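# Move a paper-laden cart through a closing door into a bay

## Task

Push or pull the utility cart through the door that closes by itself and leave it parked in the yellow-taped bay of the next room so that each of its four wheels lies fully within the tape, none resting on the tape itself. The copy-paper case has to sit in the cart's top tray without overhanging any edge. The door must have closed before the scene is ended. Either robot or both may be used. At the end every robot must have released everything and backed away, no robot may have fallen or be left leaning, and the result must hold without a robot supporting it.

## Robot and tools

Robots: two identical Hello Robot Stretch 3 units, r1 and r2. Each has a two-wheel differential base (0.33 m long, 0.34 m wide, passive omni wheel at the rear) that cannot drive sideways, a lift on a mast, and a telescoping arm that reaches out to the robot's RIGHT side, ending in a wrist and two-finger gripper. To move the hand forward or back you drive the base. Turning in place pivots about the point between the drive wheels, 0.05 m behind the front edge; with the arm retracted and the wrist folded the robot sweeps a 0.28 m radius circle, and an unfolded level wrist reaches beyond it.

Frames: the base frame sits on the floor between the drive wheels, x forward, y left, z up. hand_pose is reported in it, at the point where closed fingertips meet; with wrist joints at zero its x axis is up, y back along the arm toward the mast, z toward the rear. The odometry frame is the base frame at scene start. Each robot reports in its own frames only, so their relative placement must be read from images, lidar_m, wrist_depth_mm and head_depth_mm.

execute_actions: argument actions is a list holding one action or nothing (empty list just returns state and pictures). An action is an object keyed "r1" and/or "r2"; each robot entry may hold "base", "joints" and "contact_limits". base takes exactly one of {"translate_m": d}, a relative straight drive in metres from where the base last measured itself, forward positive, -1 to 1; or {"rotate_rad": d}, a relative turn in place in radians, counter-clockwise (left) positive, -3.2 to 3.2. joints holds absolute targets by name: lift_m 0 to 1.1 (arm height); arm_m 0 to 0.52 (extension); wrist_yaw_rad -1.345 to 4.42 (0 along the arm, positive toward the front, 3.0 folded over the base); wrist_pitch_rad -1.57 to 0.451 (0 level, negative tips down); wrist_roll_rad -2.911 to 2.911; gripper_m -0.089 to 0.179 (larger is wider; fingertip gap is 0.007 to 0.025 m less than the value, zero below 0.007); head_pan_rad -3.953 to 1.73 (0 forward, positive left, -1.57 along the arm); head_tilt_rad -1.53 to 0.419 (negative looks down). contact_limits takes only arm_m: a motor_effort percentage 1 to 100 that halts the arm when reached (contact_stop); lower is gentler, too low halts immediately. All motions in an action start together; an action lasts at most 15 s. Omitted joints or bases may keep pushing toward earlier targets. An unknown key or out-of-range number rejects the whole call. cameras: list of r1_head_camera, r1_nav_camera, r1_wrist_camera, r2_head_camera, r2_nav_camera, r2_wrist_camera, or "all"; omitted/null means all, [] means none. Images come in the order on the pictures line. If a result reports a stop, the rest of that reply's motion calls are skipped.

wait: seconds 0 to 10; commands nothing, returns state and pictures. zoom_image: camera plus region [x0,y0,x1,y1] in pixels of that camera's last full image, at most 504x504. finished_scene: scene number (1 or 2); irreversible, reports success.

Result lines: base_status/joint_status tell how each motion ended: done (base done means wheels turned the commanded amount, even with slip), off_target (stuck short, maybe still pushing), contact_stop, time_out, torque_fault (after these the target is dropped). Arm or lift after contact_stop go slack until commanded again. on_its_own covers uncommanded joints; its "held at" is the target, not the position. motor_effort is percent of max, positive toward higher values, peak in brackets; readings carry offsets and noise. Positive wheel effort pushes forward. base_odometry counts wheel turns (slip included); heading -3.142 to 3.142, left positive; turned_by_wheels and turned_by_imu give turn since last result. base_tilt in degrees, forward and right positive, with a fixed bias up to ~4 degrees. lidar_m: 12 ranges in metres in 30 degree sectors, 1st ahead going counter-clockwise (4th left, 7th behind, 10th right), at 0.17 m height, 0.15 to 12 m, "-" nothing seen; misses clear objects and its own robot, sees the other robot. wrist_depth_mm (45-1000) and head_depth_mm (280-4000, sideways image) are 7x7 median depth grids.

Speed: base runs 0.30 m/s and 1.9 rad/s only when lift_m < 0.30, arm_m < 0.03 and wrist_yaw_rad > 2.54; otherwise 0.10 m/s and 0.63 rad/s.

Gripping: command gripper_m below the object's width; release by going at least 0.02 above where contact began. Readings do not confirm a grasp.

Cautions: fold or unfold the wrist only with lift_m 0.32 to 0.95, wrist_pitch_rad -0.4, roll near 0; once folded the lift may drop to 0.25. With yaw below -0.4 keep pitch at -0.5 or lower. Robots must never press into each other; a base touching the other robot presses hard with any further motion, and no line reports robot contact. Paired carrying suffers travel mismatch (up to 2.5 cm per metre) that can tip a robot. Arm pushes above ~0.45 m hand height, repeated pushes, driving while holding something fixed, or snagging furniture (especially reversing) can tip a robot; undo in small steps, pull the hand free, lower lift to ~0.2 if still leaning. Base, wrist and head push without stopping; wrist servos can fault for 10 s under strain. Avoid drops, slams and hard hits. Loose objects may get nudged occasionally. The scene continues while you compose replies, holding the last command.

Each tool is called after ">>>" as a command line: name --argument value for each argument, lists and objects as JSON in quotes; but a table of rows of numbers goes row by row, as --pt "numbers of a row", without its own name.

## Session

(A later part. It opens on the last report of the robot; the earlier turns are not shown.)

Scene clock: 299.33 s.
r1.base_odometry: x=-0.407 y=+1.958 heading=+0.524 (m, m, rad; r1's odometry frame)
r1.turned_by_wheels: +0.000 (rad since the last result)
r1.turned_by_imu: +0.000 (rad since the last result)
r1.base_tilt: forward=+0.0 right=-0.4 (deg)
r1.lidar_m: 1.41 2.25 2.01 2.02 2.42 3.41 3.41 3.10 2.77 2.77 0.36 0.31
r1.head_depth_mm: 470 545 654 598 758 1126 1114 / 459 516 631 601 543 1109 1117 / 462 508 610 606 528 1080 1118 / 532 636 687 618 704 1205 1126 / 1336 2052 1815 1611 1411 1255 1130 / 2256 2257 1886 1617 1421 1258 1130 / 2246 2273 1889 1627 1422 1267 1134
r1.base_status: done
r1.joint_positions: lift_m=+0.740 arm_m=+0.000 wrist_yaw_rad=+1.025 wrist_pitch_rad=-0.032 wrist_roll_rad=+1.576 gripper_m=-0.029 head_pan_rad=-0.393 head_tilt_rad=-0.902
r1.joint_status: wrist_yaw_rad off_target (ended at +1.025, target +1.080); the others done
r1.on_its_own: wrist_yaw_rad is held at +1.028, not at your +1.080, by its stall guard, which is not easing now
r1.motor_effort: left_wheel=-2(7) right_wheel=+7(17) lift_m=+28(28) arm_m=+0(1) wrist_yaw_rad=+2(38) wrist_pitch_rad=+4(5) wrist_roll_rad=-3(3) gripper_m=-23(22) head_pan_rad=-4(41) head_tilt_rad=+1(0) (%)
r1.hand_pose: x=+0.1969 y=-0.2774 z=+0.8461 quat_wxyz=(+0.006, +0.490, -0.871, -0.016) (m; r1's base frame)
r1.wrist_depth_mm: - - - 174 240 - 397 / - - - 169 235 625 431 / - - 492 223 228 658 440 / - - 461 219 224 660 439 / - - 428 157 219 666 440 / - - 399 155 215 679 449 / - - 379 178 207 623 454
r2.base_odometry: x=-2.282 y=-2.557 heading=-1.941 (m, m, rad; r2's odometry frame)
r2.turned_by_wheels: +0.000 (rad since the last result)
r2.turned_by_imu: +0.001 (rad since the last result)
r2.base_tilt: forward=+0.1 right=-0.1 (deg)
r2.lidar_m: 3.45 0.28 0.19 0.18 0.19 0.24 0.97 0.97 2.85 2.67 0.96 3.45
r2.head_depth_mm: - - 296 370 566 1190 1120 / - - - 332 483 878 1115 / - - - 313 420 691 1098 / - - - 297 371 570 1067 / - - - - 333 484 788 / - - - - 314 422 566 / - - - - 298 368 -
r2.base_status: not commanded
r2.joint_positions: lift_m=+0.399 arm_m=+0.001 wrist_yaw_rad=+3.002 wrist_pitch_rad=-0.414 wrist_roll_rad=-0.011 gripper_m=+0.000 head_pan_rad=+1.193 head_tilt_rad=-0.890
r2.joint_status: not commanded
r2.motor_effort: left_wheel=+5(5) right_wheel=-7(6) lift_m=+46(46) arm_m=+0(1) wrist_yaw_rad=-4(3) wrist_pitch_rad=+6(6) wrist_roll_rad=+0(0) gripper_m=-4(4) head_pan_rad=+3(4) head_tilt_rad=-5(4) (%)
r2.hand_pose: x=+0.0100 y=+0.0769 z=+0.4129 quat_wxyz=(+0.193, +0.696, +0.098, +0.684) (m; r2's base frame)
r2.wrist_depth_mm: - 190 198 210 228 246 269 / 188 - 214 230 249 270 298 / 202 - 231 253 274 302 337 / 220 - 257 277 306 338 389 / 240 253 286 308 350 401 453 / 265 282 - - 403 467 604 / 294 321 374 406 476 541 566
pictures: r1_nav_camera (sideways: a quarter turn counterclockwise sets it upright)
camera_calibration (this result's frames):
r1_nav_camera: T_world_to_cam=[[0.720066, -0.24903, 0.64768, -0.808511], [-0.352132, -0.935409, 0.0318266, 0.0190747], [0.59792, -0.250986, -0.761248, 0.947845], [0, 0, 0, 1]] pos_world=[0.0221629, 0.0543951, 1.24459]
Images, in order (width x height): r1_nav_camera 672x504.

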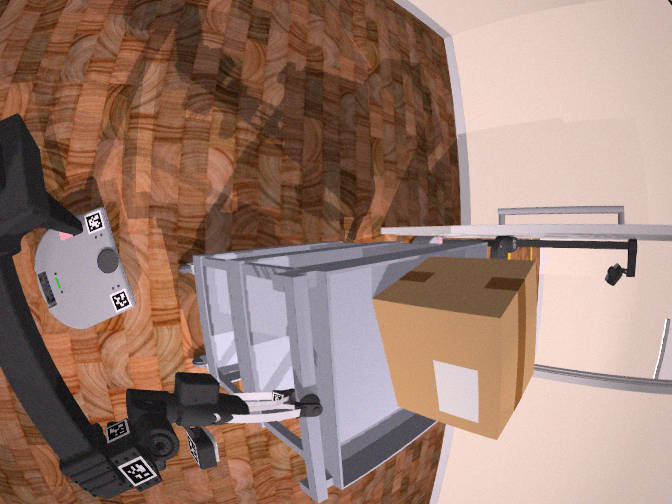

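>>> execute_actions --actions '[{"r1":{"base":{"translate_m":0.1},"joints":{"wrist_yaw_rad":0.93}}}]' --cameras '["r1_nav_camera","r1_wrist_camera"]'

Scene clock: 302.07 s.
r1.base_odometry: x=-0.321 y=+2.008 heading=+0.524 (m, m, rad; r1's odometry frame)
r1.turned_by_wheels: +0.000 (rad since the last result)
r1.turned_by_imu: -0.010 (rad since the last result)
r1.base_tilt: forward=+0.0 right=-0.4 (deg)
r1.lidar_m: 1.31 2.22 1.98 1.98 2.37 3.47 3.52 3.17 2.80 2.80 0.35 0.30
r1.head_depth_mm: 454 516 639 599 527 1090 1111 / 448 489 597 602 531 1082 1115 / 494 557 654 605 498 1018 1119 / 620 743 740 1303 1353 1235 1121 / 1435 2056 1813 1602 1403 1255 1130 / 2160 2231 1876 1617 1412 1262 1137 / 2158 2256 1882 1625 1412 1264 1137
r1.base_status: done
r1.joint_positions: lift_m=+0.740 arm_m=+0.000 wrist_yaw_rad=+0.887 wrist_pitch_rad=-0.032 wrist_roll_rad=+1.576 gripper_m=-0.029 head_pan_rad=-0.393 head_tilt_rad=-0.902
r1.joint_status: wrist_yaw_rad off_target (ended at +0.887, target +0.930)
r1.on_its_own: wrist_yaw_rad is held at +0.882, not at your +0.930, by its stall guard, which is not easing now
r1.motor_effort: left_wheel=+0(5) right_wheel=+2(21) lift_m=+28(28) arm_m=+0(1) wrist_yaw_rad=-4(37) wrist_pitch_rad=+4(4) wrist_roll_rad=-3(3) gripper_m=-22(22) head_pan_rad=-4(4) head_tilt_rad=+1(1) (%)
r1.hand_pose: x=+0.1766 y=-0.3061 z=+0.8461 quat_wxyz=(+0.005, +0.429, -0.903, -0.016) (m; r1's base frame)
r1.wrist_depth_mm: - - - 194 286 - 381 / - - - 244 256 - 422 / - - - 236 241 604 440 / - - 491 225 228 663 438 / - - 436 158 221 659 444 / - - 400 153 211 688 447 / - - 368 148 199 650 457
r2.base_odometry: x=-2.282 y=-2.557 heading=-1.941 (m, m, rad; r2's odometry frame)
r2.turned_by_wheels: +0.000 (rad since the last result)
r2.turned_by_imu: +0.001 (rad since the last result)
r2.base_tilt: forward=+0.2 right=-0.1 (deg)
r2.lidar_m: 3.44 0.28 0.19 0.18 0.18 0.24 0.89 0.89 2.85 2.67 0.96 3.49
r2.head_depth_mm: - - 296 370 567 1189 1115 / - - - 332 483 880 1120 / - - - 313 419 690 1100 / - - - 297 371 569 1068 / - - - - 333 484 786 / - - - - 314 422 566 / - - - - 298 368 -
r2.base_status: not commanded
r2.joint_positions: lift_m=+0.399 arm_m=+0.001 wrist_yaw_rad=+3.002 wrist_pitch_rad=-0.414 wrist_roll_rad=-0.011 gripper_m=+0.000 head_pan_rad=+1.193 head_tilt_rad=-0.890
r2.joint_status: not commanded
r2.motor_effort: left_wheel=+5(5) right_wheel=-6(6) lift_m=+46(46) arm_m=+1(1) wrist_yaw_rad=-3(3) wrist_pitch_rad=+6(6) wrist_roll_rad=+0(0) gripper_m=-3(3) head_pan_rad=+3(4) head_tilt_rad=-5(5) (%)
r2.hand_pose: x=+0.0100 y=+0.0769 z=+0.4129 quat_wxyz=(+0.193, +0.696, +0.098, +0.684) (m; r2's base frame)
r2.wrist_depth_mm: - 188 198 211 229 244 268 / 187 - 214 230 249 271 299 / 204 - 234 252 276 304 336 / 220 - 256 279 310 347 391 / 241 253 283 311 348 393 457 / 265 283 - - 405 463 615 / 295 322 371 403 472 545 575
pictures: r1_nav_camera (sideways: a quarter turn counterclockwise sets it upright), r1_wrist_camera
camera_calibration (this result's frames):
r1_nav_camera: T_world_to_cam=[[0.72006, -0.249027, 0.647688, -0.808522], [-0.352132, -0.935409, 0.031827, 0.0190743], [0.597927, -0.250989, -0.761241, 0.947836], [0, 0, 0, 1]] pos_world=[0.0221634, 0.0543949, 1.24459]
r1_wrist_camera: T_world_to_cam=[[0.0345293, 0.0477351, -0.998263, 0.863405], [0.480117, 0.875254, 0.05846, 0.171071], [0.876524, -0.481302, 0.00730347, -0.140969], [0, 0, 0, 1]] pos_world=[0.0116159, -0.258794, 0.852934]
Images, in order (width x height): r1_nav_camera 672x504, r1_wrist_camera 644x364.

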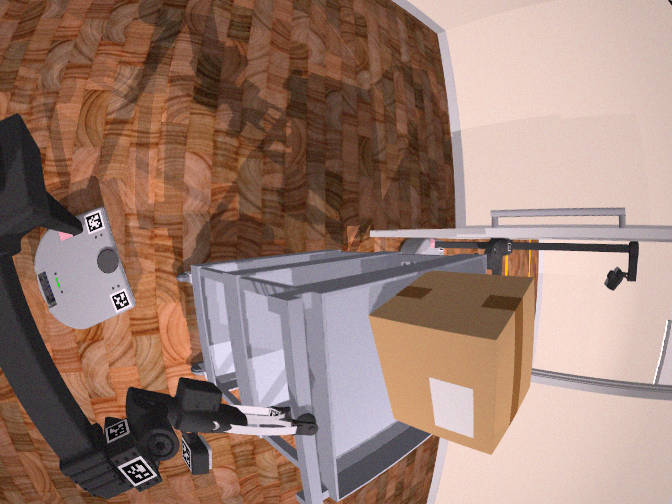

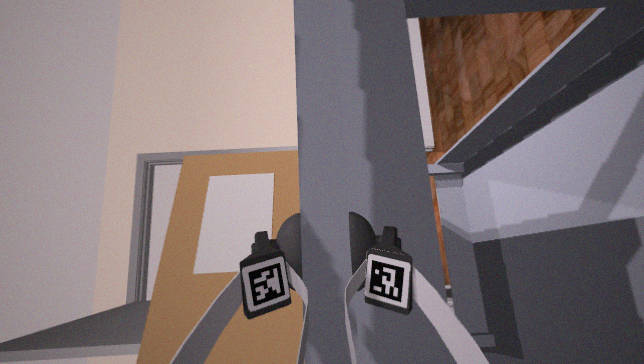

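>>> execute_actions --actions '[{"r1":{"joints":{"head_pan_rad":-0.6,"head_tilt_rad":-0.85,"wrist_yaw_rad":0.9}}}]' --cameras '["r1_head_camera"]'

Scene clock: 302.87 s.
r1.base_odometry: x=-0.321 y=+2.008 heading=+0.524 (m, m, rad; r1's odometry frame)
r1.turned_by_wheels: +0.000 (rad since the last result)
r1.turned_by_imu: +0.000 (rad since the last result)
r1.base_tilt: forward=+0.0 right=-0.5 (deg)
r1.lidar_m: 1.31 2.22 1.98 1.98 2.37 3.50 3.51 3.15 2.80 2.80 0.35 0.30
r1.head_depth_mm: 539 616 717 624 776 1128 1094 / 516 563 685 628 541 1085 1129 / 505 518 620 631 506 845 1132 / 510 484 578 633 500 820 1118 / 515 550 690 653 1367 1282 1142 / 581 859 1582 1679 1458 1281 1142 / 1422 2212 1992 1692 1461 1280 1149
r1.base_status: not commanded
r1.joint_positions: lift_m=+0.740 arm_m=+0.000 wrist_yaw_rad=+0.890 wrist_pitch_rad=-0.032 wrist_roll_rad=+1.576 gripper_m=-0.029 head_pan_rad=-0.593 head_tilt_rad=-0.853
r1.joint_status: all done
r1.motor_effort: left_wheel=-1(1) right_wheel=+2(2) lift_m=+28(28) arm_m=+0(0) wrist_yaw_rad=+9(8) wrist_pitch_rad=+4(4) wrist_roll_rad=-3(3) gripper_m=-23(22) head_pan_rad=-5(28) head_tilt_rad=+1(6) (%)
r1.hand_pose: x=+0.1771 y=-0.3055 z=+0.8461 quat_wxyz=(+0.005, +0.430, -0.902, -0.016) (m; r1's base frame)
r1.wrist_depth_mm: - - - 195 290 - 373 / - - - 244 256 - 419 / - - - 236 241 618 437 / - - 478 226 229 646 430 / - - 441 158 221 650 440 / - - 403 152 210 684 449 / - - 367 148 201 635 450
r2.base_odometry: x=-2.282 y=-2.557 heading=-1.941 (m, m, rad; r2's odometry frame)
r2.turned_by_wheels: +0.000 (rad since the last result)
r2.turned_by_imu: +0.000 (rad since the last result)
r2.base_tilt: forward=+0.1 right=+0.0 (deg)
r2.lidar_m: 3.44 0.28 0.19 0.18 0.19 0.24 0.89 0.89 2.86 2.67 0.95 3.47
r2.head_depth_mm: - - 297 370 567 1188 1116 / - - - 332 481 878 1113 / - - - 313 420 693 1099 / - - - 297 371 570 1067 / - - - - 333 484 785 / - - - - 314 421 566 / - - - - 298 368 -
r2.base_status: not commanded
r2.joint_positions: lift_m=+0.399 arm_m=+0.001 wrist_yaw_rad=+3.002 wrist_pitch_rad=-0.414 wrist_roll_rad=-0.011 gripper_m=+0.000 head_pan_rad=+1.193 head_tilt_rad=-0.890
r2.joint_status: not commanded
r2.motor_effort: left_wheel=+5(5) right_wheel=-6(7) lift_m=+46(46) arm_m=+1(1) wrist_yaw_rad=-3(2) wrist_pitch_rad=+6(6) wrist_roll_rad=+0(0) gripper_m=-3(4) head_pan_rad=+2(3) head_tilt_rad=-5(5) (%)
r2.hand_pose: x=+0.0100 y=+0.0769 z=+0.4129 quat_wxyz=(+0.193, +0.696, +0.098, +0.684) (m; r2's base frame)
r2.wrist_depth_mm: - 190 196 210 227 247 268 / 188 - 213 230 248 271 301 / 203 - 234 251 276 303 341 / 220 - 259 278 304 342 386 / 242 255 283 311 348 390 455 / 265 282 - - 407 463 621 / 294 319 368 406 481 543 569
pictures: r1_head_camera (sideways: a quarter turn clockwise sets it upright)
camera_calibration (this result's frames):
r1_head_camera: T_world_to_cam=[[-0.642006, 0.438229, -0.629113, 0.844717], [0.545184, 0.837872, 0.0272891, -0.0360992], [0.539075, -0.325463, -0.776835, 0.960241], [0, 0, 0, 1]] pos_world=[0.0443522, -0.0274101, 1.27836]
Images, in order (width x height): r1_head_camera 896x504.

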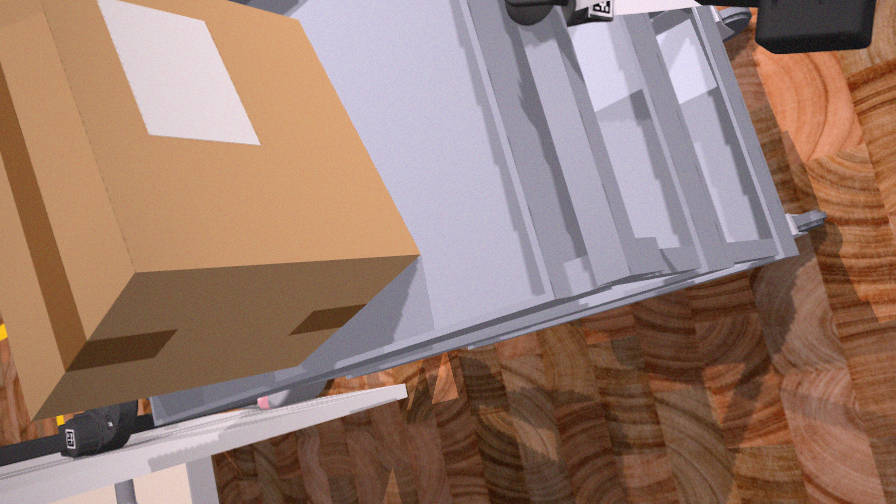

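>>> execute_actions --actions '[{"r1":{"joints":{"gripper_m":0.11}}}]' --cameras '[]'

>>> execute_actions --actions '[{"r1":{"base":{"translate_m":-0.25}}}]' --cameras '["r1_nav_camera"]'

Scene clock: 305.40 s.
r1.base_odometry: x=-0.321 y=+2.008 heading=+0.524 (m, m, rad; r1's odometry frame)
r1.turned_by_wheels: +0.000 (rad since the last result)
r1.turned_by_imu: +0.000 (rad since the last result)
r1.base_tilt: forward=+0.0 right=-0.4 (deg)
r1.lidar_m: 1.32 2.22 1.98 1.99 2.37 3.50 3.51 3.15 2.79 2.80 0.35 0.30
r1.head_depth_mm: 539 616 715 625 491 1134 1090 / 516 563 686 628 541 1086 1132 / 505 519 619 630 505 842 1130 / 511 484 577 634 500 823 1122 / 517 549 691 652 1370 1272 1142 / 581 856 1575 1679 1457 1278 1147 / 1416 2220 2009 1684 1463 1292 1148
r1.base_status: not commanded
r1.joint_positions: lift_m=+0.740 arm_m=+0.000 wrist_yaw_rad=+0.898 wrist_pitch_rad=-0.036 wrist_roll_rad=+1.576 gripper_m=+0.110 head_pan_rad=-0.593 head_tilt_rad=-0.853
r1.joint_status: all done
r1.motor_effort: left_wheel=-1(1) right_wheel=+1(5) lift_m=+28(28) arm_m=+0(0) wrist_yaw_rad=+1(8) wrist_pitch_rad=+5(6) wrist_roll_rad=-3(3) gripper_m=+0(89) head_pan_rad=-5(5) head_tilt_rad=+2(1) (%)
r1.hand_pose: x=+0.1782 y=-0.3038 z=+0.8451 quat_wxyz=(+0.006, +0.434, -0.901, -0.018) (m; r1's base frame)
r1.wrist_depth_mm: - - - 254 291 - 386 / - - - 182 - - 426 / - - - 174 239 607 439 / - - 479 223 227 654 436 / - - 442 159 215 616 443 / - - 399 153 206 589 440 / - 372 367 146 201 682 428
r2.base_odometry: x=-2.282 y=-2.557 heading=-1.941 (m, m, rad; r2's odometry frame)
r2.turned_by_wheels: +0.000 (rad since the last result)
r2.turned_by_imu: +0.001 (rad since the last result)
r2.base_tilt: forward=+0.2 right=-0.1 (deg)
r2.lidar_m: 3.45 0.28 0.19 0.18 0.18 0.24 0.89 0.89 2.87 2.67 0.96 3.48
r2.head_depth_mm: - - 296 369 565 1188 1116 / - - - 332 482 880 1111 / - - - 313 419 691 1099 / - - - 297 371 570 1066 / - - - - 333 485 787 / - - - - 314 421 567 / - - - - 298 369 -
r2.base_status: not commanded
r2.joint_positions: lift_m=+0.399 arm_m=+0.001 wrist_yaw_rad=+3.002 wrist_pitch_rad=-0.414 wrist_roll_rad=-0.011 gripper_m=+0.000 head_pan_rad=+1.193 head_tilt_rad=-0.890
r2.joint_status: not commanded
r2.motor_effort: left_wheel=+5(5) right_wheel=-6(7) lift_m=+45(46) arm_m=+0(0) wrist_yaw_rad=-3(3) wrist_pitch_rad=+6(6) wrist_roll_rad=+0(0) gripper_m=-4(5) head_pan_rad=+3(3) head_tilt_rad=-5(5) (%)
r2.hand_pose: x=+0.0100 y=+0.0769 z=+0.4129 quat_wxyz=(+0.193, +0.696, +0.098, +0.684) (m; r2's base frame)
r2.wrist_depth_mm: - 189 198 212 227 245 268 / 187 - 214 230 250 269 297 / 203 - 234 253 275 302 339 / 220 - 256 280 309 343 392 / 242 254 284 315 347 393 452 / 266 285 - - 404 467 620 / 294 319 374 404 477 533 567
pictures: none
No camera images: the call's "cameras" was empty. Leave "cameras" out to get every camera's image.

Scene clock: 309.30 s.
r1.base_odometry: x=-0.537 y=+1.883 heading=+0.524 (m, m, rad; r1's odometry frame)
r1.turned_by_wheels: +0.000 (rad since the last result)
r1.turned_by_imu: +0.001 (rad since the last result)
r1.base_tilt: forward=+0.0 right=-0.4 (deg)
r1.lidar_m: 0.54 2.31 2.06 2.06 2.47 3.25 3.28 3.08 2.71 2.72 0.63 0.54
r1.head_depth_mm: 2620 2291 711 1563 1442 1247 1092 / 2506 872 699 1041 1293 1254 1131 / 740 849 686 1047 1285 1273 1131 / 694 796 669 1047 1228 1268 1136 / 652 742 753 1038 1010 1254 1140 / 616 727 758 913 1434 1280 1145 / 726 1003 1936 1689 1462 1288 1148
r1.base_status: done
r1.joint_positions: lift_m=+0.740 arm_m=+0.000 wrist_yaw_rad=+0.898 wrist_pitch_rad=-0.036 wrist_roll_rad=+1.576 gripper_m=+0.110 head_pan_rad=-0.593 head_tilt_rad=-0.853
r1.joint_status: not commanded
r1.motor_effort: left_wheel=+0(4) right_wheel=+0(4) lift_m=+28(28) arm_m=+0(0) wrist_yaw_rad=+1(1) wrist_pitch_rad=+5(5) wrist_roll_rad=-3(3) gripper_m=-1(0) head_pan_rad=-5(4) head_tilt_rad=+1(1) (%)
r1.hand_pose: x=+0.1783 y=-0.3038 z=+0.8451 quat_wxyz=(+0.006, +0.434, -0.901, -0.018) (m; r1's base frame)
r1.wrist_depth_mm: - - - - - - 949 / - - - - - - 955 / - - - - - - 885 / - - - 489 - 649 711 / - - 721 469 - 634 464 / - - 647 444 - 570 446 / - - 611 429 994 756 426
r2.base_odometry: x=-2.282 y=-2.557 heading=-1.941 (m, m, rad; r2's odometry frame)
r2.turned_by_wheels: +0.000 (rad since the last result)
r2.turned_by_imu: +0.001 (rad since the last result)
r2.base_tilt: forward=+0.2 right=-0.1 (deg)
r2.lidar_m: 3.45 0.28 0.19 0.18 0.19 0.24 0.89 0.89 2.85 2.67 0.96 3.46
r2.head_depth_mm: - - 297 370 566 1184 1118 / - - - 332 482 877 1112 / - - - 314 419 691 1096 / - - - 297 371 571 1057 / - - - - 333 484 787 / - - - - 314 422 568 / - - - - 298 368 -
r2.base_status: not commanded
r2.joint_positions: lift_m=+0.399 arm_m=+0.001 wrist_yaw_rad=+3.002 wrist_pitch_rad=-0.414 wrist_roll_rad=-0.011 gripper_m=+0.000 head_pan_rad=+1.193 head_tilt_rad=-0.890
r2.joint_status: not commanded
r2.motor_effort: left_wheel=+5(5) right_wheel=-6(6) lift_m=+46(45) arm_m=+1(1) wrist_yaw_rad=-3(3) wrist_pitch_rad=+6(6) wrist_roll_rad=+0(0) gripper_m=-3(3) head_pan_rad=+2(3) head_tilt_rad=-5(4) (%)
r2.hand_pose: x=+0.0100 y=+0.0769 z=+0.4129 quat_wxyz=(+0.193, +0.696, +0.098, +0.684) (m; r2's base frame)
r2.wrist_depth_mm: - 189 197 212 228 247 269 / 186 - 214 231 247 271 299 / 202 - 234 253 277 304 336 / 220 - 257 280 306 343 389 / 241 254 282 313 348 397 460 / 268 282 - - 412 466 617 / 292 321 374 401 476 538 560
pictures: r1_nav_camera (sideways: a quarter turn counterclockwise sets it upright)
camera_calibration (this result's frames):
r1_nav_camera: T_world_to_cam=[[0.629047, -0.368709, 0.684364, -0.855757], [-0.532201, -0.845958, 0.0334136, 0.018105], [0.566623, -0.385238, -0.728375, 0.905287], [0, 0, 0, 1]] pos_world=[0.0349901, 0.0485416, 1.24443]
Images, in order (width x height): r1_nav_camera 672x504.

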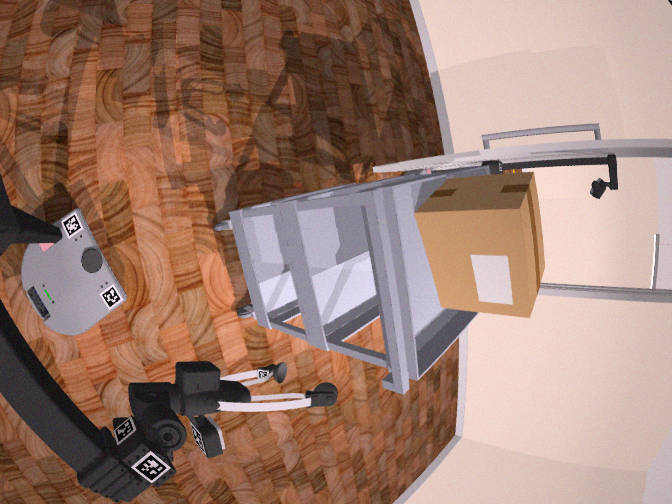

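>>> execute_actions --actions '[{"r1":{"base":{"rotate_rad":0.92},"joints":{"wrist_yaw_rad":1.57,"wrist_roll_rad":0,"lift_m":0.725,"wrist_pitch_rad":0}}}]' --cameras '[]'

>>> execute_actions --actions '[{"r1":{"base":{"translate_m":0.5}}}]' --cameras '[]'

>>> execute_actions --actions '[{"r1":{"base":{"rotate_rad":-1.23},"joints":{"head_pan_rad":-0.9,"head_tilt_rad":-0.8}}}]' --cameras '["r1_nav_camera"]'

>>> execute_actions --actions '[{"r1":{"base":{"translate_m":0.8}}}]' --cameras '["r1_nav_camera","r1_head_camera"]'

Scene clock: 312.00 s.
r1.base_odometry: x=-0.537 y=+1.883 heading=+1.444 (m, m, rad; r1's odometry frame)
r1.turned_by_wheels: +0.920 (rad since the last result)
r1.turned_by_imu: +0.931 (rad since the last result)
r1.base_tilt: forward=+0.1 right=-0.4 (deg)
r1.lidar_m: 2.07 2.05 2.29 3.27 3.26 3.31 2.73 2.72 0.69 0.55 0.54 2.50
r1.head_depth_mm: 2464 2348 1941 1632 1420 1216 - / 2643 2376 1946 1643 1440 1279 1097 / 2780 2385 1942 1664 1419 1273 1133 / 2864 2406 1971 1660 1440 1252 1131 / 2680 2445 1981 1673 1450 1270 1140 / 2393 2445 1996 1684 1456 1283 1147 / 2194 2335 2003 1691 1470 1287 1146
r1.base_status: done
r1.joint_positions: lift_m=+0.725 arm_m=+0.000 wrist_yaw_rad=+1.569 wrist_pitch_rad=-0.022 wrist_roll_rad=+0.007 gripper_m=+0.110 head_pan_rad=-0.593 head_tilt_rad=-0.853
r1.joint_status: all done
r1.motor_effort: left_wheel=-2(5) right_wheel=+2(6) lift_m=+25(26) arm_m=+0(0) wrist_yaw_rad=+1(4) wrist_pitch_rad=+7(7) wrist_roll_rad=-4(4) gripper_m=-1(1) head_pan_rad=-5(4) head_tilt_rad=+2(2) (%)
r1.hand_pose: x=+0.2343 y=-0.1454 z=+0.8340 quat_wxyz=(+0.505, +0.507, -0.496, +0.492) (m; r1's base frame)
r1.wrist_depth_mm: - - - - - - - / - - - - - - - / - - - - - - - / - - - - - - - / - - - - - - - / - - - - - - - / - - - - - - -
r2.base_odometry: x=-2.282 y=-2.557 heading=-1.941 (m, m, rad; r2's odometry frame)
r2.turned_by_wheels: +0.000 (rad since the last result)
r2.turned_by_imu: +0.001 (rad since the last result)
r2.base_tilt: forward=+0.2 right=-0.1 (deg)
r2.lidar_m: 3.45 0.28 0.19 0.18 0.19 0.24 0.89 0.89 2.87 2.67 0.95 3.47
r2.head_depth_mm: - - 297 370 566 1190 1114 / - - - 332 482 877 1114 / - - - 313 420 693 1093 / - - - 297 371 570 1066 / - - - - 334 484 787 / - - - - 314 421 566 / - - - - 298 368 -
r2.base_status: not commanded
r2.joint_positions: lift_m=+0.399 arm_m=+0.001 wrist_yaw_rad=+3.002 wrist_pitch_rad=-0.414 wrist_roll_rad=-0.011 gripper_m=+0.000 head_pan_rad=+1.193 head_tilt_rad=-0.890
r2.joint_status: not commanded
r2.motor_effort: left_wheel=+5(5) right_wheel=-7(6) lift_m=+47(46) arm_m=+1(1) wrist_yaw_rad=-4(3) wrist_pitch_rad=+6(6) wrist_roll_rad=+0(0) gripper_m=-3(4) head_pan_rad=+3(4) head_tilt_rad=-5(4) (%)
r2.hand_pose: x=+0.0100 y=+0.0769 z=+0.4129 quat_wxyz=(+0.193, +0.696, +0.098, +0.684) (m; r2's base frame)
r2.wrist_depth_mm: - 189 197 211 227 246 270 / 189 - 214 230 250 272 295 / 201 - 232 252 278 301 340 / 219 - 256 280 309 345 385 / 240 255 282 313 350 397 457 / 266 284 - - 406 466 618 / 296 319 370 408 486 538 563
pictures: none
No camera images: the call's "cameras" was empty. Leave "cameras" out to get every camera's image.

Scene clock: 318.43 s.
r1.base_odometry: x=-0.474 y=+2.379 heading=+1.444 (m, m, rad; r1's odometry frame)
r1.turned_by_wheels: +0.000 (rad since the last result)
r1.turned_by_imu: +0.000 (rad since the last result)
r1.base_tilt: forward=+0.1 right=-0.4 (deg)
r1.lidar_m: 1.59 1.58 1.76 2.83 3.44 3.85 3.20 0.93 0.56 0.72 2.40 1.93
r1.head_depth_mm: 2296 2344 1917 1639 1419 1271 - / 2468 2341 1929 1652 1434 1284 1092 / 2567 2371 1952 1662 1419 1268 1130 / 2307 2402 1971 1671 1436 1256 1141 / 2038 2270 1982 1665 1441 1268 1143 / 1837 2058 1982 1678 1459 1280 1141 / 1674 1848 1952 1688 1460 1288 1153
r1.base_status: done
r1.joint_positions: lift_m=+0.725 arm_m=+0.000 wrist_yaw_rad=+1.569 wrist_pitch_rad=-0.022 wrist_roll_rad=+0.007 gripper_m=+0.110 head_pan_rad=-0.593 head_tilt_rad=-0.853
r1.joint_status: not commanded
r1.motor_effort: left_wheel=-2(4) right_wheel=+2(5) lift_m=+24(24) arm_m=+0(0) wrist_yaw_rad=+1(1) wrist_pitch_rad=+8(7) wrist_roll_rad=-4(4) gripper_m=+0(0) head_pan_rad=-4(5) head_tilt_rad=+2(1) (%)
r1.hand_pose: x=+0.2343 y=-0.1454 z=+0.8340 quat_wxyz=(+0.505, +0.507, -0.496, +0.492) (m; r1's base frame)
r1.wrist_depth_mm: - - - - - - - / - - - - - - - / - - - - - - - / - - - - - - - / - - - - - - - / - - - - - - - / - - - - - - -
r2.base_odometry: x=-2.282 y=-2.557 heading=-1.941 (m, m, rad; r2's odometry frame)
r2.turned_by_wheels: +0.000 (rad since the last result)
r2.turned_by_imu: +0.001 (rad since the last result)
r2.base_tilt: forward=+0.2 right=-0.1 (deg)
r2.lidar_m: 3.44 0.28 0.19 0.18 0.19 0.24 0.89 0.89 2.85 2.67 0.95 3.46
r2.head_depth_mm: - - 297 369 566 1188 1116 / - - - 332 482 882 1114 / - - - 313 420 690 1096 / - - - 297 371 570 1062 / - - - - 333 485 789 / - - - - 314 421 567 / - - - - 298 367 -
r2.base_status: not commanded
r2.joint_positions: lift_m=+0.399 arm_m=+0.001 wrist_yaw_rad=+3.002 wrist_pitch_rad=-0.414 wrist_roll_rad=-0.011 gripper_m=+0.000 head_pan_rad=+1.193 head_tilt_rad=-0.890
r2.joint_status: not commanded
r2.motor_effort: left_wheel=+5(5) right_wheel=-6(6) lift_m=+45(46) arm_m=+1(1) wrist_yaw_rad=-4(3) wrist_pitch_rad=+6(6) wrist_roll_rad=+0(0) gripper_m=-3(4) head_pan_rad=+2(3) head_tilt_rad=-5(4) (%)
r2.hand_pose: x=+0.0100 y=+0.0769 z=+0.4129 quat_wxyz=(+0.193, +0.696, +0.098, +0.684) (m; r2's base frame)
r2.wrist_depth_mm: - 189 197 211 227 247 268 / 187 - 212 229 248 272 298 / 202 - 233 253 275 302 333 / 220 - 255 279 308 344 387 / 239 254 283 309 349 395 456 / 264 281 - - 408 465 614 / 294 317 372 406 479 554 561
pictures: none
No camera images: the call's "cameras" was empty. Leave "cameras" out to get every camera's image.

Scene clock: 321.33 s.
r1.base_odometry: x=-0.474 y=+2.379 heading=+0.214 (m, m, rad; r1's odometry frame)
r1.turned_by_wheels: -1.230 (rad since the last result)
r1.turned_by_imu: -1.244 (rad since the last result)
r1.base_tilt: forward=+0.1 right=-0.4 (deg)
r1.lidar_m: 1.42 2.23 1.64 1.58 1.65 2.27 3.42 3.57 3.30 3.19 0.56 0.59
r1.head_depth_mm: 3061 911 2062 1711 1458 1275 1156 / 3189 957 1055 1372 1444 1305 - / 3377 984 728 1095 1344 1287 - / 809 908 801 1022 1012 1272 1147 / 670 748 785 1113 1347 1303 1154 / 672 749 818 1174 1410 1333 1149 / 686 790 1234 1396 1506 1312 1165
r1.base_status: done
r1.joint_positions: lift_m=+0.725 arm_m=+0.000 wrist_yaw_rad=+1.569 wrist_pitch_rad=-0.022 wrist_roll_rad=+0.007 gripper_m=+0.110 head_pan_rad=-0.893 head_tilt_rad=-0.804
r1.joint_status: all done
r1.motor_effort: left_wheel=+2(5) right_wheel=-2(4) lift_m=+24(24) arm_m=+0(0) wrist_yaw_rad=+1(1) wrist_pitch_rad=+7(7) wrist_roll_rad=-4(4) gripper_m=+0(1) head_pan_rad=-5(37) head_tilt_rad=+3(7) (%)
r1.hand_pose: x=+0.2343 y=-0.1454 z=+0.8340 quat_wxyz=(+0.505, +0.507, -0.496, +0.492) (m; r1's base frame)
r1.wrist_depth_mm: - - - - - 546 454 / - - - - - 545 465 / - - - - - 548 471 / - - - - - 475 318 / - - - - - - 323 / - - - - - 883 725 / - - - - - 598 338
r2.base_odometry: x=-2.282 y=-2.557 heading=-1.941 (m, m, rad; r2's odometry frame)
r2.turned_by_wheels: +0.000 (rad since the last result)
r2.turned_by_imu: +0.001 (rad since the last result)
r2.base_tilt: forward=+0.1 right=-0.1 (deg)
r2.lidar_m: 3.44 0.28 0.19 0.18 0.18 0.24 0.89 0.89 2.85 2.67 0.95 3.47
r2.head_depth_mm: - - 297 370 566 1184 1116 / - - - 332 482 879 1117 / - - - 313 419 693 1098 / - - - 297 371 569 1066 / - - - - 333 485 784 / - - - - 314 421 567 / - - - - 298 368 -
r2.base_status: not commanded
r2.joint_positions: lift_m=+0.399 arm_m=+0.001 wrist_yaw_rad=+3.002 wrist_pitch_rad=-0.414 wrist_roll_rad=-0.011 gripper_m=+0.000 head_pan_rad=+1.193 head_tilt_rad=-0.890
r2.joint_status: not commanded
r2.motor_effort: left_wheel=+5(5) right_wheel=-6(6) lift_m=+46(46) arm_m=+0(1) wrist_yaw_rad=-3(2) wrist_pitch_rad=+6(6) wrist_roll_rad=+0(0) gripper_m=-5(4) head_pan_rad=+3(4) head_tilt_rad=-5(5) (%)
r2.hand_pose: x=+0.0100 y=+0.0769 z=+0.4129 quat_wxyz=(+0.193, +0.696, +0.098, +0.684) (m; r2's base frame)
r2.wrist_depth_mm: - 190 198 211 228 245 271 / 186 - 214 230 248 271 298 / 203 - 234 254 278 305 334 / 220 - 256 279 307 339 391 / 239 253 283 309 350 394 456 / 266 280 - - 404 467 620 / 296 323 370 406 476 541 564
pictures: r1_nav_camera (sideways: a quarter turn counterclockwise sets it upright)
camera_calibration (this result's frames):
r1_nav_camera: T_world_to_cam=[[0.470318, -0.51124, 0.719329, -0.900355], [-0.759496, -0.649574, 0.0349169, 0.0175321], [0.449407, -0.56275, -0.693791, 0.861023], [0, 0, 0, 1]] pos_world=[0.0498192, 0.035632, 1.24441]
Images, in order (width x height): r1_nav_camera 672x504.

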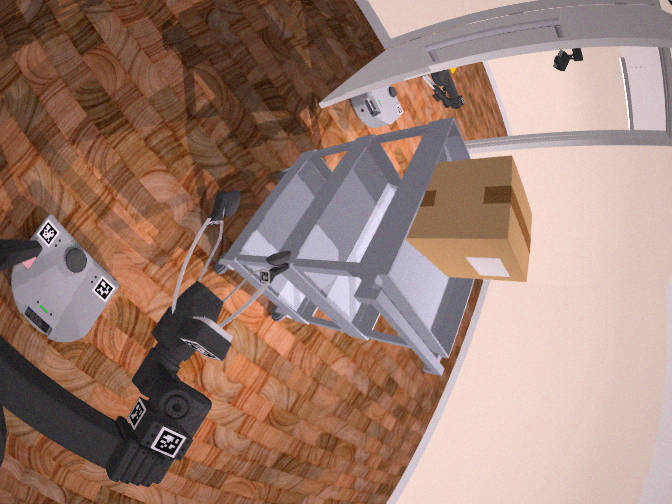

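Scene clock: 330.83 s.
r1.base_odometry: x=+0.308 y=+2.549 heading=+0.214 (m, m, rad; r1's odometry frame)
r1.turned_by_wheels: +0.000 (rad since the last result)
r1.turned_by_imu: +0.000 (rad since the last result)
r1.base_tilt: forward=+0.1 right=-0.4 (deg)
r1.lidar_m: 1.20 1.67 1.63 1.57 1.64 2.25 4.22 0.60 0.42 0.40 0.41 0.66
r1.head_depth_mm: 3044 2595 2058 637 873 828 1037 / 2794 2607 2071 1729 1388 899 - / 2465 2562 2085 1740 1480 1310 - / 2181 2441 2095 1742 1513 1295 1151 / 1948 2194 2118 1746 1493 1296 1149 / 1950 2557 2013 1494 1139 1333 1159 / 3700 2708 719 912 1417 1309 1162
r1.base_status: done
r1.joint_positions: lift_m=+0.725 arm_m=+0.000 wrist_yaw_rad=+1.569 wrist_pitch_rad=-0.022 wrist_roll_rad=+0.007 gripper_m=+0.110 head_pan_rad=-0.893 head_tilt_rad=-0.804
r1.joint_status: not commanded
r1.motor_effort: left_wheel=+2(6) right_wheel=-3(4) lift_m=+25(24) arm_m=+0(0) wrist_yaw_rad=+1(1) wrist_pitch_rad=+7(8) wrist_roll_rad=-3(4) gripper_m=+0(0) head_pan_rad=-4(5) head_tilt_rad=+1(2) (%)
r1.hand_pose: x=+0.2343 y=-0.1454 z=+0.8340 quat_wxyz=(+0.505, +0.507, -0.496, +0.492) (m; r1's base frame)
r1.wrist_depth_mm: - - - - 529 - - / - - - - 547 - - / - - - - 568 - - / - - - - 579 - - / - - - - 592 - - / - - - - 741 - - / - - - - 798 - -
r2.base_odometry: x=-2.282 y=-2.557 heading=-1.941 (m, m, rad; r2's odometry frame)
r2.turned_by_wheels: +0.000 (rad since the last result)
r2.turned_by_imu: +0.002 (rad since the last result)
r2.base_tilt: forward=+0.1 right=-0.1 (deg)
r2.lidar_m: 3.44 0.28 0.19 0.18 0.18 0.24 0.89 0.90 2.86 2.67 0.96 3.47
r2.head_depth_mm: - - 296 371 567 1183 1116 / - - - 332 482 879 1108 / - - - 314 419 690 1098 / - - - 297 371 570 1066 / - - - - 333 485 784 / - - - - 314 421 566 / - - - - 298 368 -
r2.base_status: not commanded
r2.joint_positions: lift_m=+0.399 arm_m=+0.001 wrist_yaw_rad=+3.002 wrist_pitch_rad=-0.414 wrist_roll_rad=-0.011 gripper_m=+0.000 head_pan_rad=+1.193 head_tilt_rad=-0.890
r2.joint_status: not commanded
r2.motor_effort: left_wheel=+5(5) right_wheel=-7(6) lift_m=+46(45) arm_m=+1(1) wrist_yaw_rad=-3(4) wrist_pitch_rad=+6(6) wrist_roll_rad=+0(0) gripper_m=-4(3) head_pan_rad=+2(3) head_tilt_rad=-5(5) (%)
r2.hand_pose: x=+0.0100 y=+0.0769 z=+0.4129 quat_wxyz=(+0.193, +0.696, +0.098, +0.684) (m; r2's base frame)
r2.wrist_depth_mm: - 189 199 212 227 245 268 / 187 - 213 231 247 272 303 / 203 - 231 252 275 304 338 / 219 - 256 279 307 344 386 / 240 254 284 312 349 389 457 / 266 285 - - 410 462 609 / 295 318 370 407 473 541 567
pictures: r1_head_camera (sideways: a quarter turn clockwise sets it upright), r1_nav_camera (sideways: a quarter turn counterclockwise sets it upright)
camera_calibration (this result's frames):
r1_head_camera: T_world_to_cam=[[-0.463467, 0.583372, -0.66699, 0.892981], [0.767749, 0.640205, 0.0264644, -0.0363848], [0.442449, -0.499815, -0.744597, 0.918909], [0, 0, 0, 1]] pos_world=[0.0352314, -0.0383616, 1.28079]
r1_nav_camera: T_world_to_cam=[[0.470274, -0.511198, 0.719388, -0.900431], [-0.759505, -0.649563, 0.0349194, 0.0175289], [0.449437, -0.562801, -0.69373, 0.860944], [0, 0, 0, 1]] pos_world=[0.0498227, 0.0356277, 1.24441]
Images, in order (width x height): r1_head_camera 896x504, r1_nav_camera 672x504.

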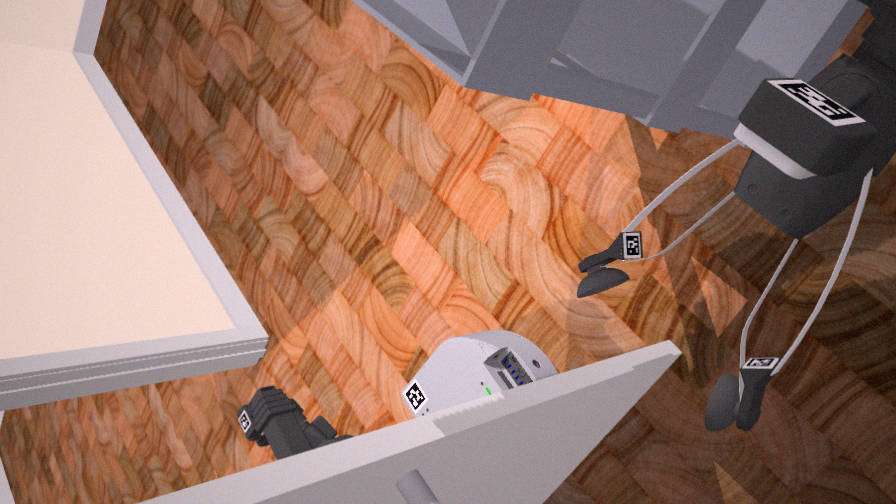

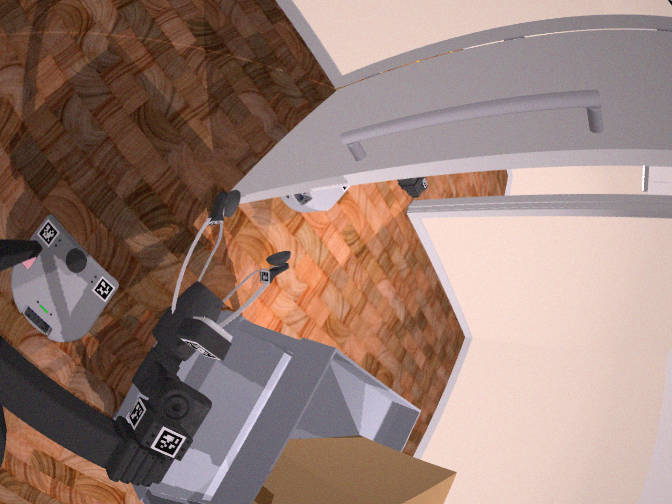

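>>> execute_actions --actions '[{"r1":{"base":{"translate_m":0.12}}}]' --cameras '[]'

>>> execute_actions --actions '[{"r1":{"base":{"rotate_rad":-1.55},"joints":{"head_pan_rad":-0.2,"head_tilt_rad":-1.0,"gripper_m":0.15}}}]' --cameras '["r1_nav_camera","r1_head_camera"]'

Scene clock: 333.73 s.
r1.base_odometry: x=+0.425 y=+2.575 heading=+0.214 (m, m, rad; r1's odometry frame)
r1.turned_by_wheels: +0.000 (rad since the last result)
r1.turned_by_imu: +0.000 (rad since the last result)
r1.base_tilt: forward=+0.0 right=-0.3 (deg)
r1.lidar_m: 1.21 1.54 1.63 1.57 1.64 2.26 4.33 0.59 0.41 0.39 2.10 0.55
r1.head_depth_mm: 2969 2588 2055 1714 1469 1259 1001 / 2592 2566 2067 1731 1473 1306 - / 2245 2482 2085 1742 1479 1313 - / 2010 2294 2110 1734 1514 1302 1149 / 1809 2071 2095 1708 1090 1256 1154 / 3516 2584 625 740 1067 1331 1157 / 451 521 660 754 1420 1312 1163
r1.base_status: done
r1.joint_positions: lift_m=+0.725 arm_m=+0.000 wrist_yaw_rad=+1.569 wrist_pitch_rad=-0.022 wrist_roll_rad=+0.007 gripper_m=+0.110 head_pan_rad=-0.893 head_tilt_rad=-0.804
r1.joint_status: not commanded
r1.motor_effort: left_wheel=+2(6) right_wheel=-3(5) lift_m=+25(25) arm_m=+0(0) wrist_yaw_rad=+1(1) wrist_pitch_rad=+8(7) wrist_roll_rad=-4(4) gripper_m=+0(1) head_pan_rad=-4(5) head_tilt_rad=+1(2) (%)
r1.hand_pose: x=+0.2343 y=-0.1454 z=+0.8340 quat_wxyz=(+0.505, +0.507, -0.496, +0.492) (m; r1's base frame)
r1.wrist_depth_mm: - - - - 429 - - / - - - - 438 - - / - - - - 473 - - / - - - - 490 - - / - - - - 502 828 - / - - - - 733 - - / - - - - 641 - -
r2.base_odometry: x=-2.282 y=-2.557 heading=-1.941 (m, m, rad; r2's odometry frame)
r2.turned_by_wheels: +0.000 (rad since the last result)
r2.turned_by_imu: +0.001 (rad since the last result)
r2.base_tilt: forward=+0.2 right=-0.1 (deg)
r2.lidar_m: 3.45 0.28 0.19 0.18 0.18 0.24 0.89 0.90 2.86 2.67 0.96 3.47
r2.head_depth_mm: - - 297 370 567 1187 1118 / - - - 332 483 881 1117 / - - - 313 419 692 1100 / - - - 297 372 569 1059 / - - - - 333 485 789 / - - - - 314 421 566 / - - - - 297 368 -
r2.base_status: not commanded
r2.joint_positions: lift_m=+0.399 arm_m=+0.001 wrist_yaw_rad=+3.002 wrist_pitch_rad=-0.414 wrist_roll_rad=-0.011 gripper_m=+0.000 head_pan_rad=+1.193 head_tilt_rad=-0.890
r2.joint_status: not commanded
r2.motor_effort: left_wheel=+5(5) right_wheel=-7(6) lift_m=+45(45) arm_m=+1(1) wrist_yaw_rad=-4(3) wrist_pitch_rad=+6(6) wrist_roll_rad=+0(0) gripper_m=-4(4) head_pan_rad=+3(2) head_tilt_rad=-5(5) (%)
r2.hand_pose: x=+0.0100 y=+0.0769 z=+0.4129 quat_wxyz=(+0.193, +0.696, +0.098, +0.684) (m; r2's base frame)
r2.wrist_depth_mm: - 190 196 211 227 249 270 / 187 - 213 230 249 271 300 / 203 - 231 252 275 302 334 / 220 - 255 278 304 342 386 / 240 251 283 310 350 394 449 / 266 285 - - 404 464 614 / 292 322 367 411 475 543 561
pictures: none
No camera images: the call's "cameras" was empty. Leave "cameras" out to get every camera's image.

Scene clock: 337.13 s.
r1.base_odometry: x=+0.425 y=+2.575 heading=-1.335 (m, m, rad; r1's odometry frame)
r1.turned_by_wheels: -1.550 (rad since the last result)
r1.turned_by_imu: -1.568 (rad since the last result)
r1.base_tilt: forward=+0.1 right=-0.4 (deg)
r1.lidar_m: 0.39 2.03 0.55 1.35 1.55 1.62 1.57 1.65 2.32 4.34 0.57 0.41
r1.head_depth_mm: 406 499 587 931 1224 1237 1086 / 408 476 563 939 1194 1209 1119 / 474 555 592 931 1163 1218 1122 / 570 694 642 919 1139 1216 1120 / 817 743 646 691 1295 1227 1119 / 820 766 689 1495 1362 1228 1121 / 2352 1981 1732 1530 1361 1240 1127
r1.base_status: done
r1.joint_positions: lift_m=+0.725 arm_m=+0.000 wrist_yaw_rad=+1.569 wrist_pitch_rad=-0.022 wrist_roll_rad=+0.007 gripper_m=+0.150 head_pan_rad=-0.207 head_tilt_rad=-0.988
r1.joint_status: all done
r1.motor_effort: left_wheel=+2(6) right_wheel=-3(6) lift_m=+25(24) arm_m=+0(0) wrist_yaw_rad=+1(0) wrist_pitch_rad=+8(7) wrist_roll_rad=-4(4) gripper_m=+2(90) head_pan_rad=+5(54) head_tilt_rad=-5(18) (%)
r1.hand_pose: x=+0.2343 y=-0.1454 z=+0.8341 quat_wxyz=(+0.505, +0.507, -0.496, +0.492) (m; r1's base frame)
r1.wrist_depth_mm: - - - 366 338 374 - / - - - 387 348 383 - / - - - 412 364 396 - / - - 324 323 325 328 324 / - - 333 331 333 331 340 / - - - 852 838 787 - / - - 665 658 648 600 577
r2.base_odometry: x=-2.282 y=-2.557 heading=-1.941 (m, m, rad; r2's odometry frame)
r2.turned_by_wheels: +0.000 (rad since the last result)
r2.turned_by_imu: +0.001 (rad since the last result)
r2.base_tilt: forward=+0.1 right=-0.1 (deg)
r2.lidar_m: 3.43 0.28 0.19 0.18 0.18 0.24 0.89 0.90 2.86 2.67 0.96 3.48
r2.head_depth_mm: - - 297 370 566 1187 1119 / - - - 332 483 882 1117 / - - - 313 420 691 1099 / - - - 297 372 569 1063 / - - - - 333 484 786 / - - - - 314 421 567 / - - - - 298 368 -
r2.base_status: not commanded
r2.joint_positions: lift_m=+0.399 arm_m=+0.001 wrist_yaw_rad=+3.002 wrist_pitch_rad=-0.414 wrist_roll_rad=-0.011 gripper_m=+0.000 head_pan_rad=+1.193 head_tilt_rad=-0.890
r2.joint_status: not commanded
r2.motor_effort: left_wheel=+5(5) right_wheel=-6(7) lift_m=+45(45) arm_m=+0(1) wrist_yaw_rad=-3(3) wrist_pitch_rad=+6(6) wrist_roll_rad=+0(0) gripper_m=-4(4) head_pan_rad=+3(3) head_tilt_rad=-5(5) (%)
r2.hand_pose: x=+0.0100 y=+0.0769 z=+0.4129 quat_wxyz=(+0.193, +0.696, +0.098, +0.684) (m; r2's base frame)
r2.wrist_depth_mm: - 189 198 211 227 247 268 / 187 - 213 229 249 272 298 / 203 - 234 252 274 298 338 / 220 - 256 280 307 342 387 / 240 252 286 313 346 391 452 / 267 281 - - 404 467 623 / 295 317 370 408 473 548 568
pictures: r1_head_camera (sideways: a quarter turn clockwise sets it upright), r1_nav_camera (sideways: a quarter turn counterclockwise sets it upright)
camera_calibration (this result's frames):
r1_head_camera: T_world_to_cam=[[-0.835249, 0.180436, -0.519425, 0.702994], [0.193699, 0.980627, 0.0291723, -0.0364018], [0.514626, -0.0762462, -0.854018, 1.06073], [0, 0, 0, 1]] pos_world=[0.0483453, -0.0102716, 1.2721]
r1_nav_camera: T_world_to_cam=[[0.805046, -0.122422, 0.580443, -0.721426], [-0.170609, -0.984915, 0.0288961, 0.021786], [0.56815, -0.122291, -0.813788, 1.01634], [0, 0, 0, 1]] pos_world=[0.00706459, 0.0574286, 1.2452]
Images, in order (width x height): r1_head_camera 896x504, r1_nav_camera 672x504.

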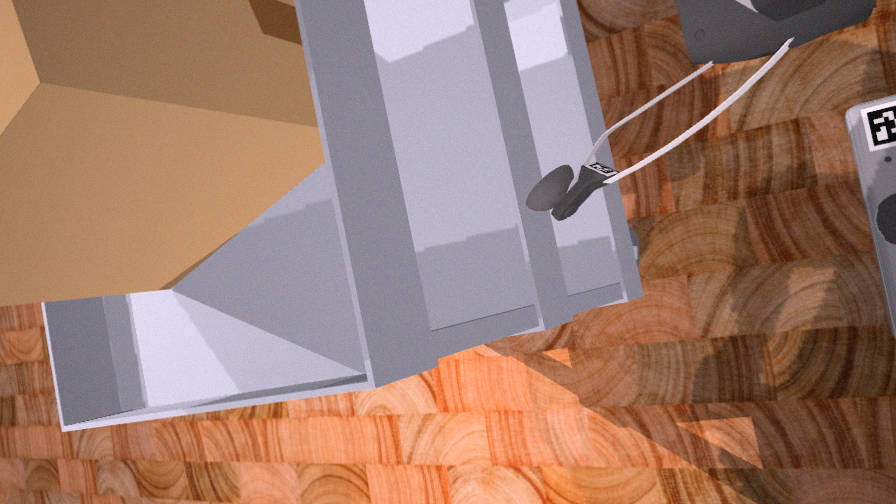

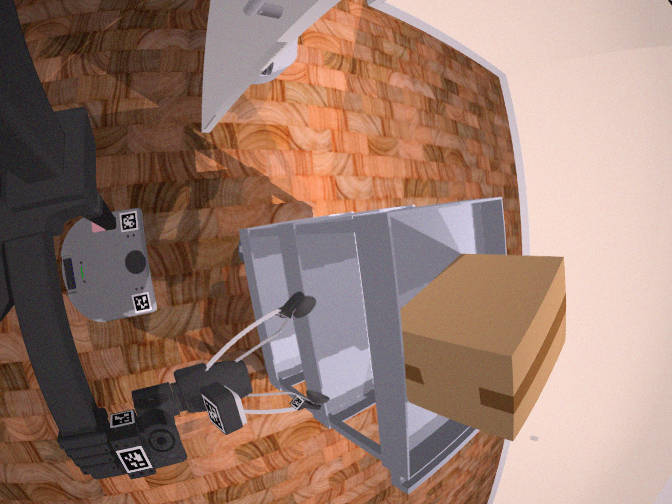

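>>> execute_actions --actions '[{"r1":{"joints":{"arm_m":0.13}}}]' --cameras '[]'

>>> execute_actions --actions '[{"r1":{"base":{"translate_m":0.2}}}]' --cameras '["r1_nav_camera","r1_head_camera"]'

Scene clock: 340.23 s.
r1.base_odometry: x=+0.425 y=+2.575 heading=-1.335 (m, m, rad; r1's odometry frame)
r1.turned_by_wheels: +0.000 (rad since the last result)
r1.turned_by_imu: +0.000 (rad since the last result)
r1.base_tilt: forward=+0.1 right=-0.4 (deg)
r1.lidar_m: 0.39 2.02 0.55 1.35 1.56 1.62 1.58 1.66 2.32 4.35 0.57 0.41
r1.head_depth_mm: 406 499 588 934 1268 1206 1101 / 408 476 563 938 1200 1211 1112 / 474 555 593 926 1170 1217 1125 / 570 691 642 919 1139 1218 1121 / 815 745 648 692 1292 1228 1120 / 818 766 689 1494 1357 1235 1124 / 2361 1993 1721 1525 1368 1231 1126
r1.base_status: not commanded
r1.joint_positions: lift_m=+0.725 arm_m=+0.130 wrist_yaw_rad=+1.569 wrist_pitch_rad=-0.022 wrist_roll_rad=+0.007 gripper_m=+0.150 head_pan_rad=-0.207 head_tilt_rad=-0.988
r1.joint_status: all done
r1.motor_effort: left_wheel=+2(2) right_wheel=-3(3) lift_m=+24(24) arm_m=+2(2) wrist_yaw_rad=+1(2) wrist_pitch_rad=+8(7) wrist_roll_rad=-4(4) gripper_m=-1(1) head_pan_rad=+6(5) head_tilt_rad=-4(5) (%)
r1.hand_pose: x=+0.2343 y=-0.2752 z=+0.8341 quat_wxyz=(+0.505, +0.507, -0.496, +0.492) (m; r1's base frame)
r1.wrist_depth_mm: - - 327 353 - - - / - - 341 361 - - - / - - 348 369 739 - - / 325 329 328 327 326 328 332 / 330 332 332 337 337 337 - / - - 865 851 814 - - / - - 662 670 653 627 -
r2.base_odometry: x=-2.282 y=-2.557 heading=-1.941 (m, m, rad; r2's odometry frame)
r2.turned_by_wheels: +0.000 (rad since the last result)
r2.turned_by_imu: +0.001 (rad since the last result)
r2.base_tilt: forward=+0.1 right=-0.1 (deg)
r2.lidar_m: 3.45 0.28 0.19 0.18 0.18 0.24 0.89 0.89 2.85 2.67 0.95 3.48
r2.head_depth_mm: - - 296 370 568 1187 1115 / - - - 332 482 881 1117 / - - - 313 420 691 1097 / - - - 297 371 570 1064 / - - - - 333 484 786 / - - - - 314 422 567 / - - - - 298 368 -
r2.base_status: not commanded
r2.joint_positions: lift_m=+0.399 arm_m=+0.001 wrist_yaw_rad=+3.002 wrist_pitch_rad=-0.414 wrist_roll_rad=-0.011 gripper_m=+0.000 head_pan_rad=+1.193 head_tilt_rad=-0.890
r2.joint_status: not commanded
r2.motor_effort: left_wheel=+5(5) right_wheel=-7(7) lift_m=+46(46) arm_m=+1(0) wrist_yaw_rad=-3(3) wrist_pitch_rad=+6(6) wrist_roll_rad=+0(0) gripper_m=-4(3) head_pan_rad=+3(4) head_tilt_rad=-5(5) (%)
r2.hand_pose: x=+0.0100 y=+0.0769 z=+0.4129 quat_wxyz=(+0.193, +0.696, +0.098, +0.684) (m; r2's base frame)
r2.wrist_depth_mm: - 190 196 212 227 246 269 / 187 - 212 229 249 272 298 / 204 - 232 253 275 305 337 / 221 - 258 278 305 343 388 / 241 254 283 311 348 393 454 / 266 283 - - 403 467 628 / 297 318 371 404 475 550 554
pictures: none
No camera images: the call's "cameras" was empty. Leave "cameras" out to get every camera's image.

Scene clock: 343.37 s.
r1.base_odometry: x=+0.472 y=+2.380 heading=-1.336 (m, m, rad; r1's odometry frame)
r1.turned_by_wheels: +0.000 (rad since the last result)
r1.turned_by_imu: -0.015 (rad since the last result)
r1.base_tilt: forward=+0.0 right=-0.4 (deg)
r1.lidar_m: 0.23 2.06 0.47 0.47 1.54 1.84 1.77 1.85 2.57 4.35 0.34 0.24
r1.head_depth_mm: 362 321 362 464 826 1168 1100 / 365 360 420 489 819 1164 1119 / 386 432 520 559 809 1091 1121 / 443 538 623 569 534 1061 1127 / 2254 715 647 571 527 1189 1121 / 2324 710 651 604 1319 1233 1122 / 2364 1989 1730 1527 1366 1233 1123
r1.base_status: done
r1.joint_positions: lift_m=+0.725 arm_m=+0.130 wrist_yaw_rad=+1.589 wrist_pitch_rad=-0.024 wrist_roll_rad=+0.007 gripper_m=+0.150 head_pan_rad=-0.207 head_tilt_rad=-0.988
r1.joint_status: not commanded
r1.on_its_own: wrist_yaw_rad is at rest, and its effort (-17) is outside its rest range (-12 to +12)
r1.motor_effort: left_wheel=+0(7) right_wheel=+7(30) lift_m=+25(24) arm_m=+0(2) wrist_yaw_rad=-17(18) wrist_pitch_rad=+8(8) wrist_roll_rad=-3(3) gripper_m=-4(5) head_pan_rad=+5(5) head_tilt_rad=-5(5) (%)
r1.hand_pose: x=+0.2342 y=-0.2702 z=+0.8337 quat_wxyz=(+0.500, +0.512, -0.491, +0.497) (m; r1's base frame)
r1.wrist_depth_mm: - 179 191 205 224 - - / - 184 195 211 230 - - / - 190 200 214 234 - - / 411 194 202 219 235 416 169 / 173 172 172 172 173 171 172 / 177 - 178 178 179 - 177 / 184 184 183 184 184 478 -
r2.base_odometry: x=-2.282 y=-2.557 heading=-1.941 (m, m, rad; r2's odometry frame)
r2.turned_by_wheels: +0.000 (rad since the last result)
r2.turned_by_imu: +0.001 (rad since the last result)
r2.base_tilt: forward=+0.2 right=-0.1 (deg)
r2.lidar_m: 3.45 0.28 0.19 0.18 0.18 0.24 0.88 0.89 2.86 2.67 0.95 3.47
r2.head_depth_mm: - - 296 370 567 1188 1118 / - - - 332 483 878 1113 / - - - 313 420 693 1096 / - - - 296 372 569 1064 / - - - - 333 484 786 / - - - - 314 421 566 / - - - - 298 368 -
r2.base_status: not commanded
r2.joint_positions: lift_m=+0.399 arm_m=+0.001 wrist_yaw_rad=+3.002 wrist_pitch_rad=-0.414 wrist_roll_rad=-0.011 gripper_m=+0.000 head_pan_rad=+1.193 head_tilt_rad=-0.890
r2.joint_status: not commanded
r2.motor_effort: left_wheel=+5(5) right_wheel=-6(6) lift_m=+45(46) arm_m=+1(1) wrist_yaw_rad=-3(4) wrist_pitch_rad=+6(6) wrist_roll_rad=+0(0) gripper_m=-3(4) head_pan_rad=+2(4) head_tilt_rad=-5(5) (%)
r2.hand_pose: x=+0.0100 y=+0.0769 z=+0.4129 quat_wxyz=(+0.193, +0.696, +0.098, +0.684) (m; r2's base frame)
r2.wrist_depth_mm: - 190 197 211 228 246 268 / 188 - 214 229 249 272 299 / 203 - 231 253 276 307 338 / 221 - 257 280 307 341 389 / 241 254 284 314 348 394 460 / 267 284 - - 407 466 615 / 294 320 372 408 483 554 564
pictures: r1_head_camera (sideways: a quarter turn clockwise sets it upright), r1_nav_camera (sideways: a quarter turn counterclockwise sets it upright)
camera_calibration (this result's frames):
r1_head_camera: T_world_to_cam=[[-0.835746, 0.180254, -0.518688, 0.702036], [0.193402, 0.980685, 0.0291827, -0.0364136], [0.51393, -0.0759261, -0.854466, 1.06132], [0, 0, 0, 1]] pos_world=[0.0483235, -0.0102525, 1.27206]
r1_nav_camera: T_world_to_cam=[[0.805576, -0.122261, 0.579741, -0.720515], [-0.170261, -0.984976, 0.0288654, 0.0218239], [0.567502, -0.121961, -0.814289, 1.017], [0, 0, 0, 1]] pos_world=[0.00699789, 0.0574389, 1.24521]
Images, in order (width x height): r1_head_camera 896x504, r1_nav_camera 672x504.

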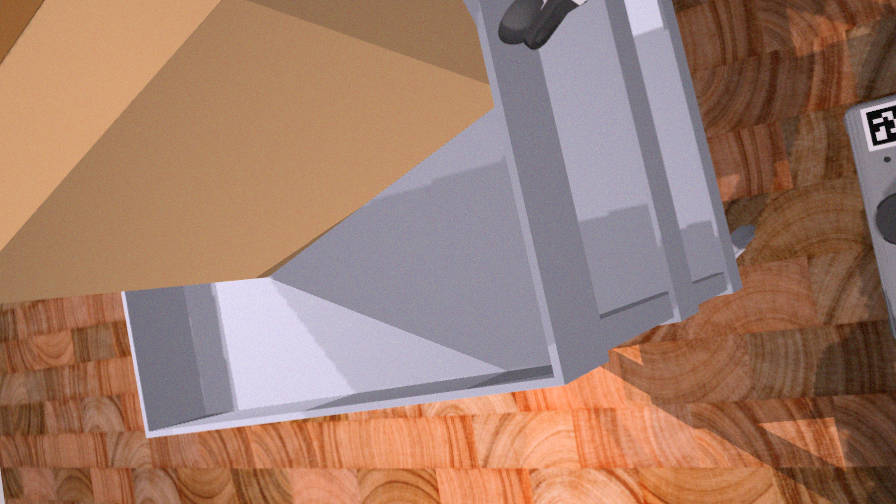

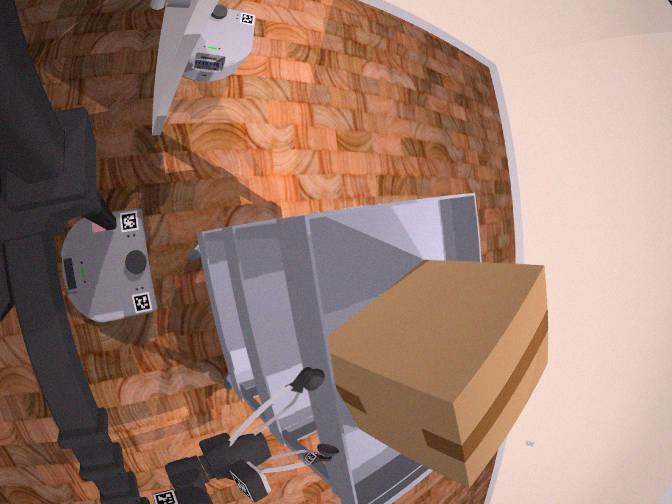

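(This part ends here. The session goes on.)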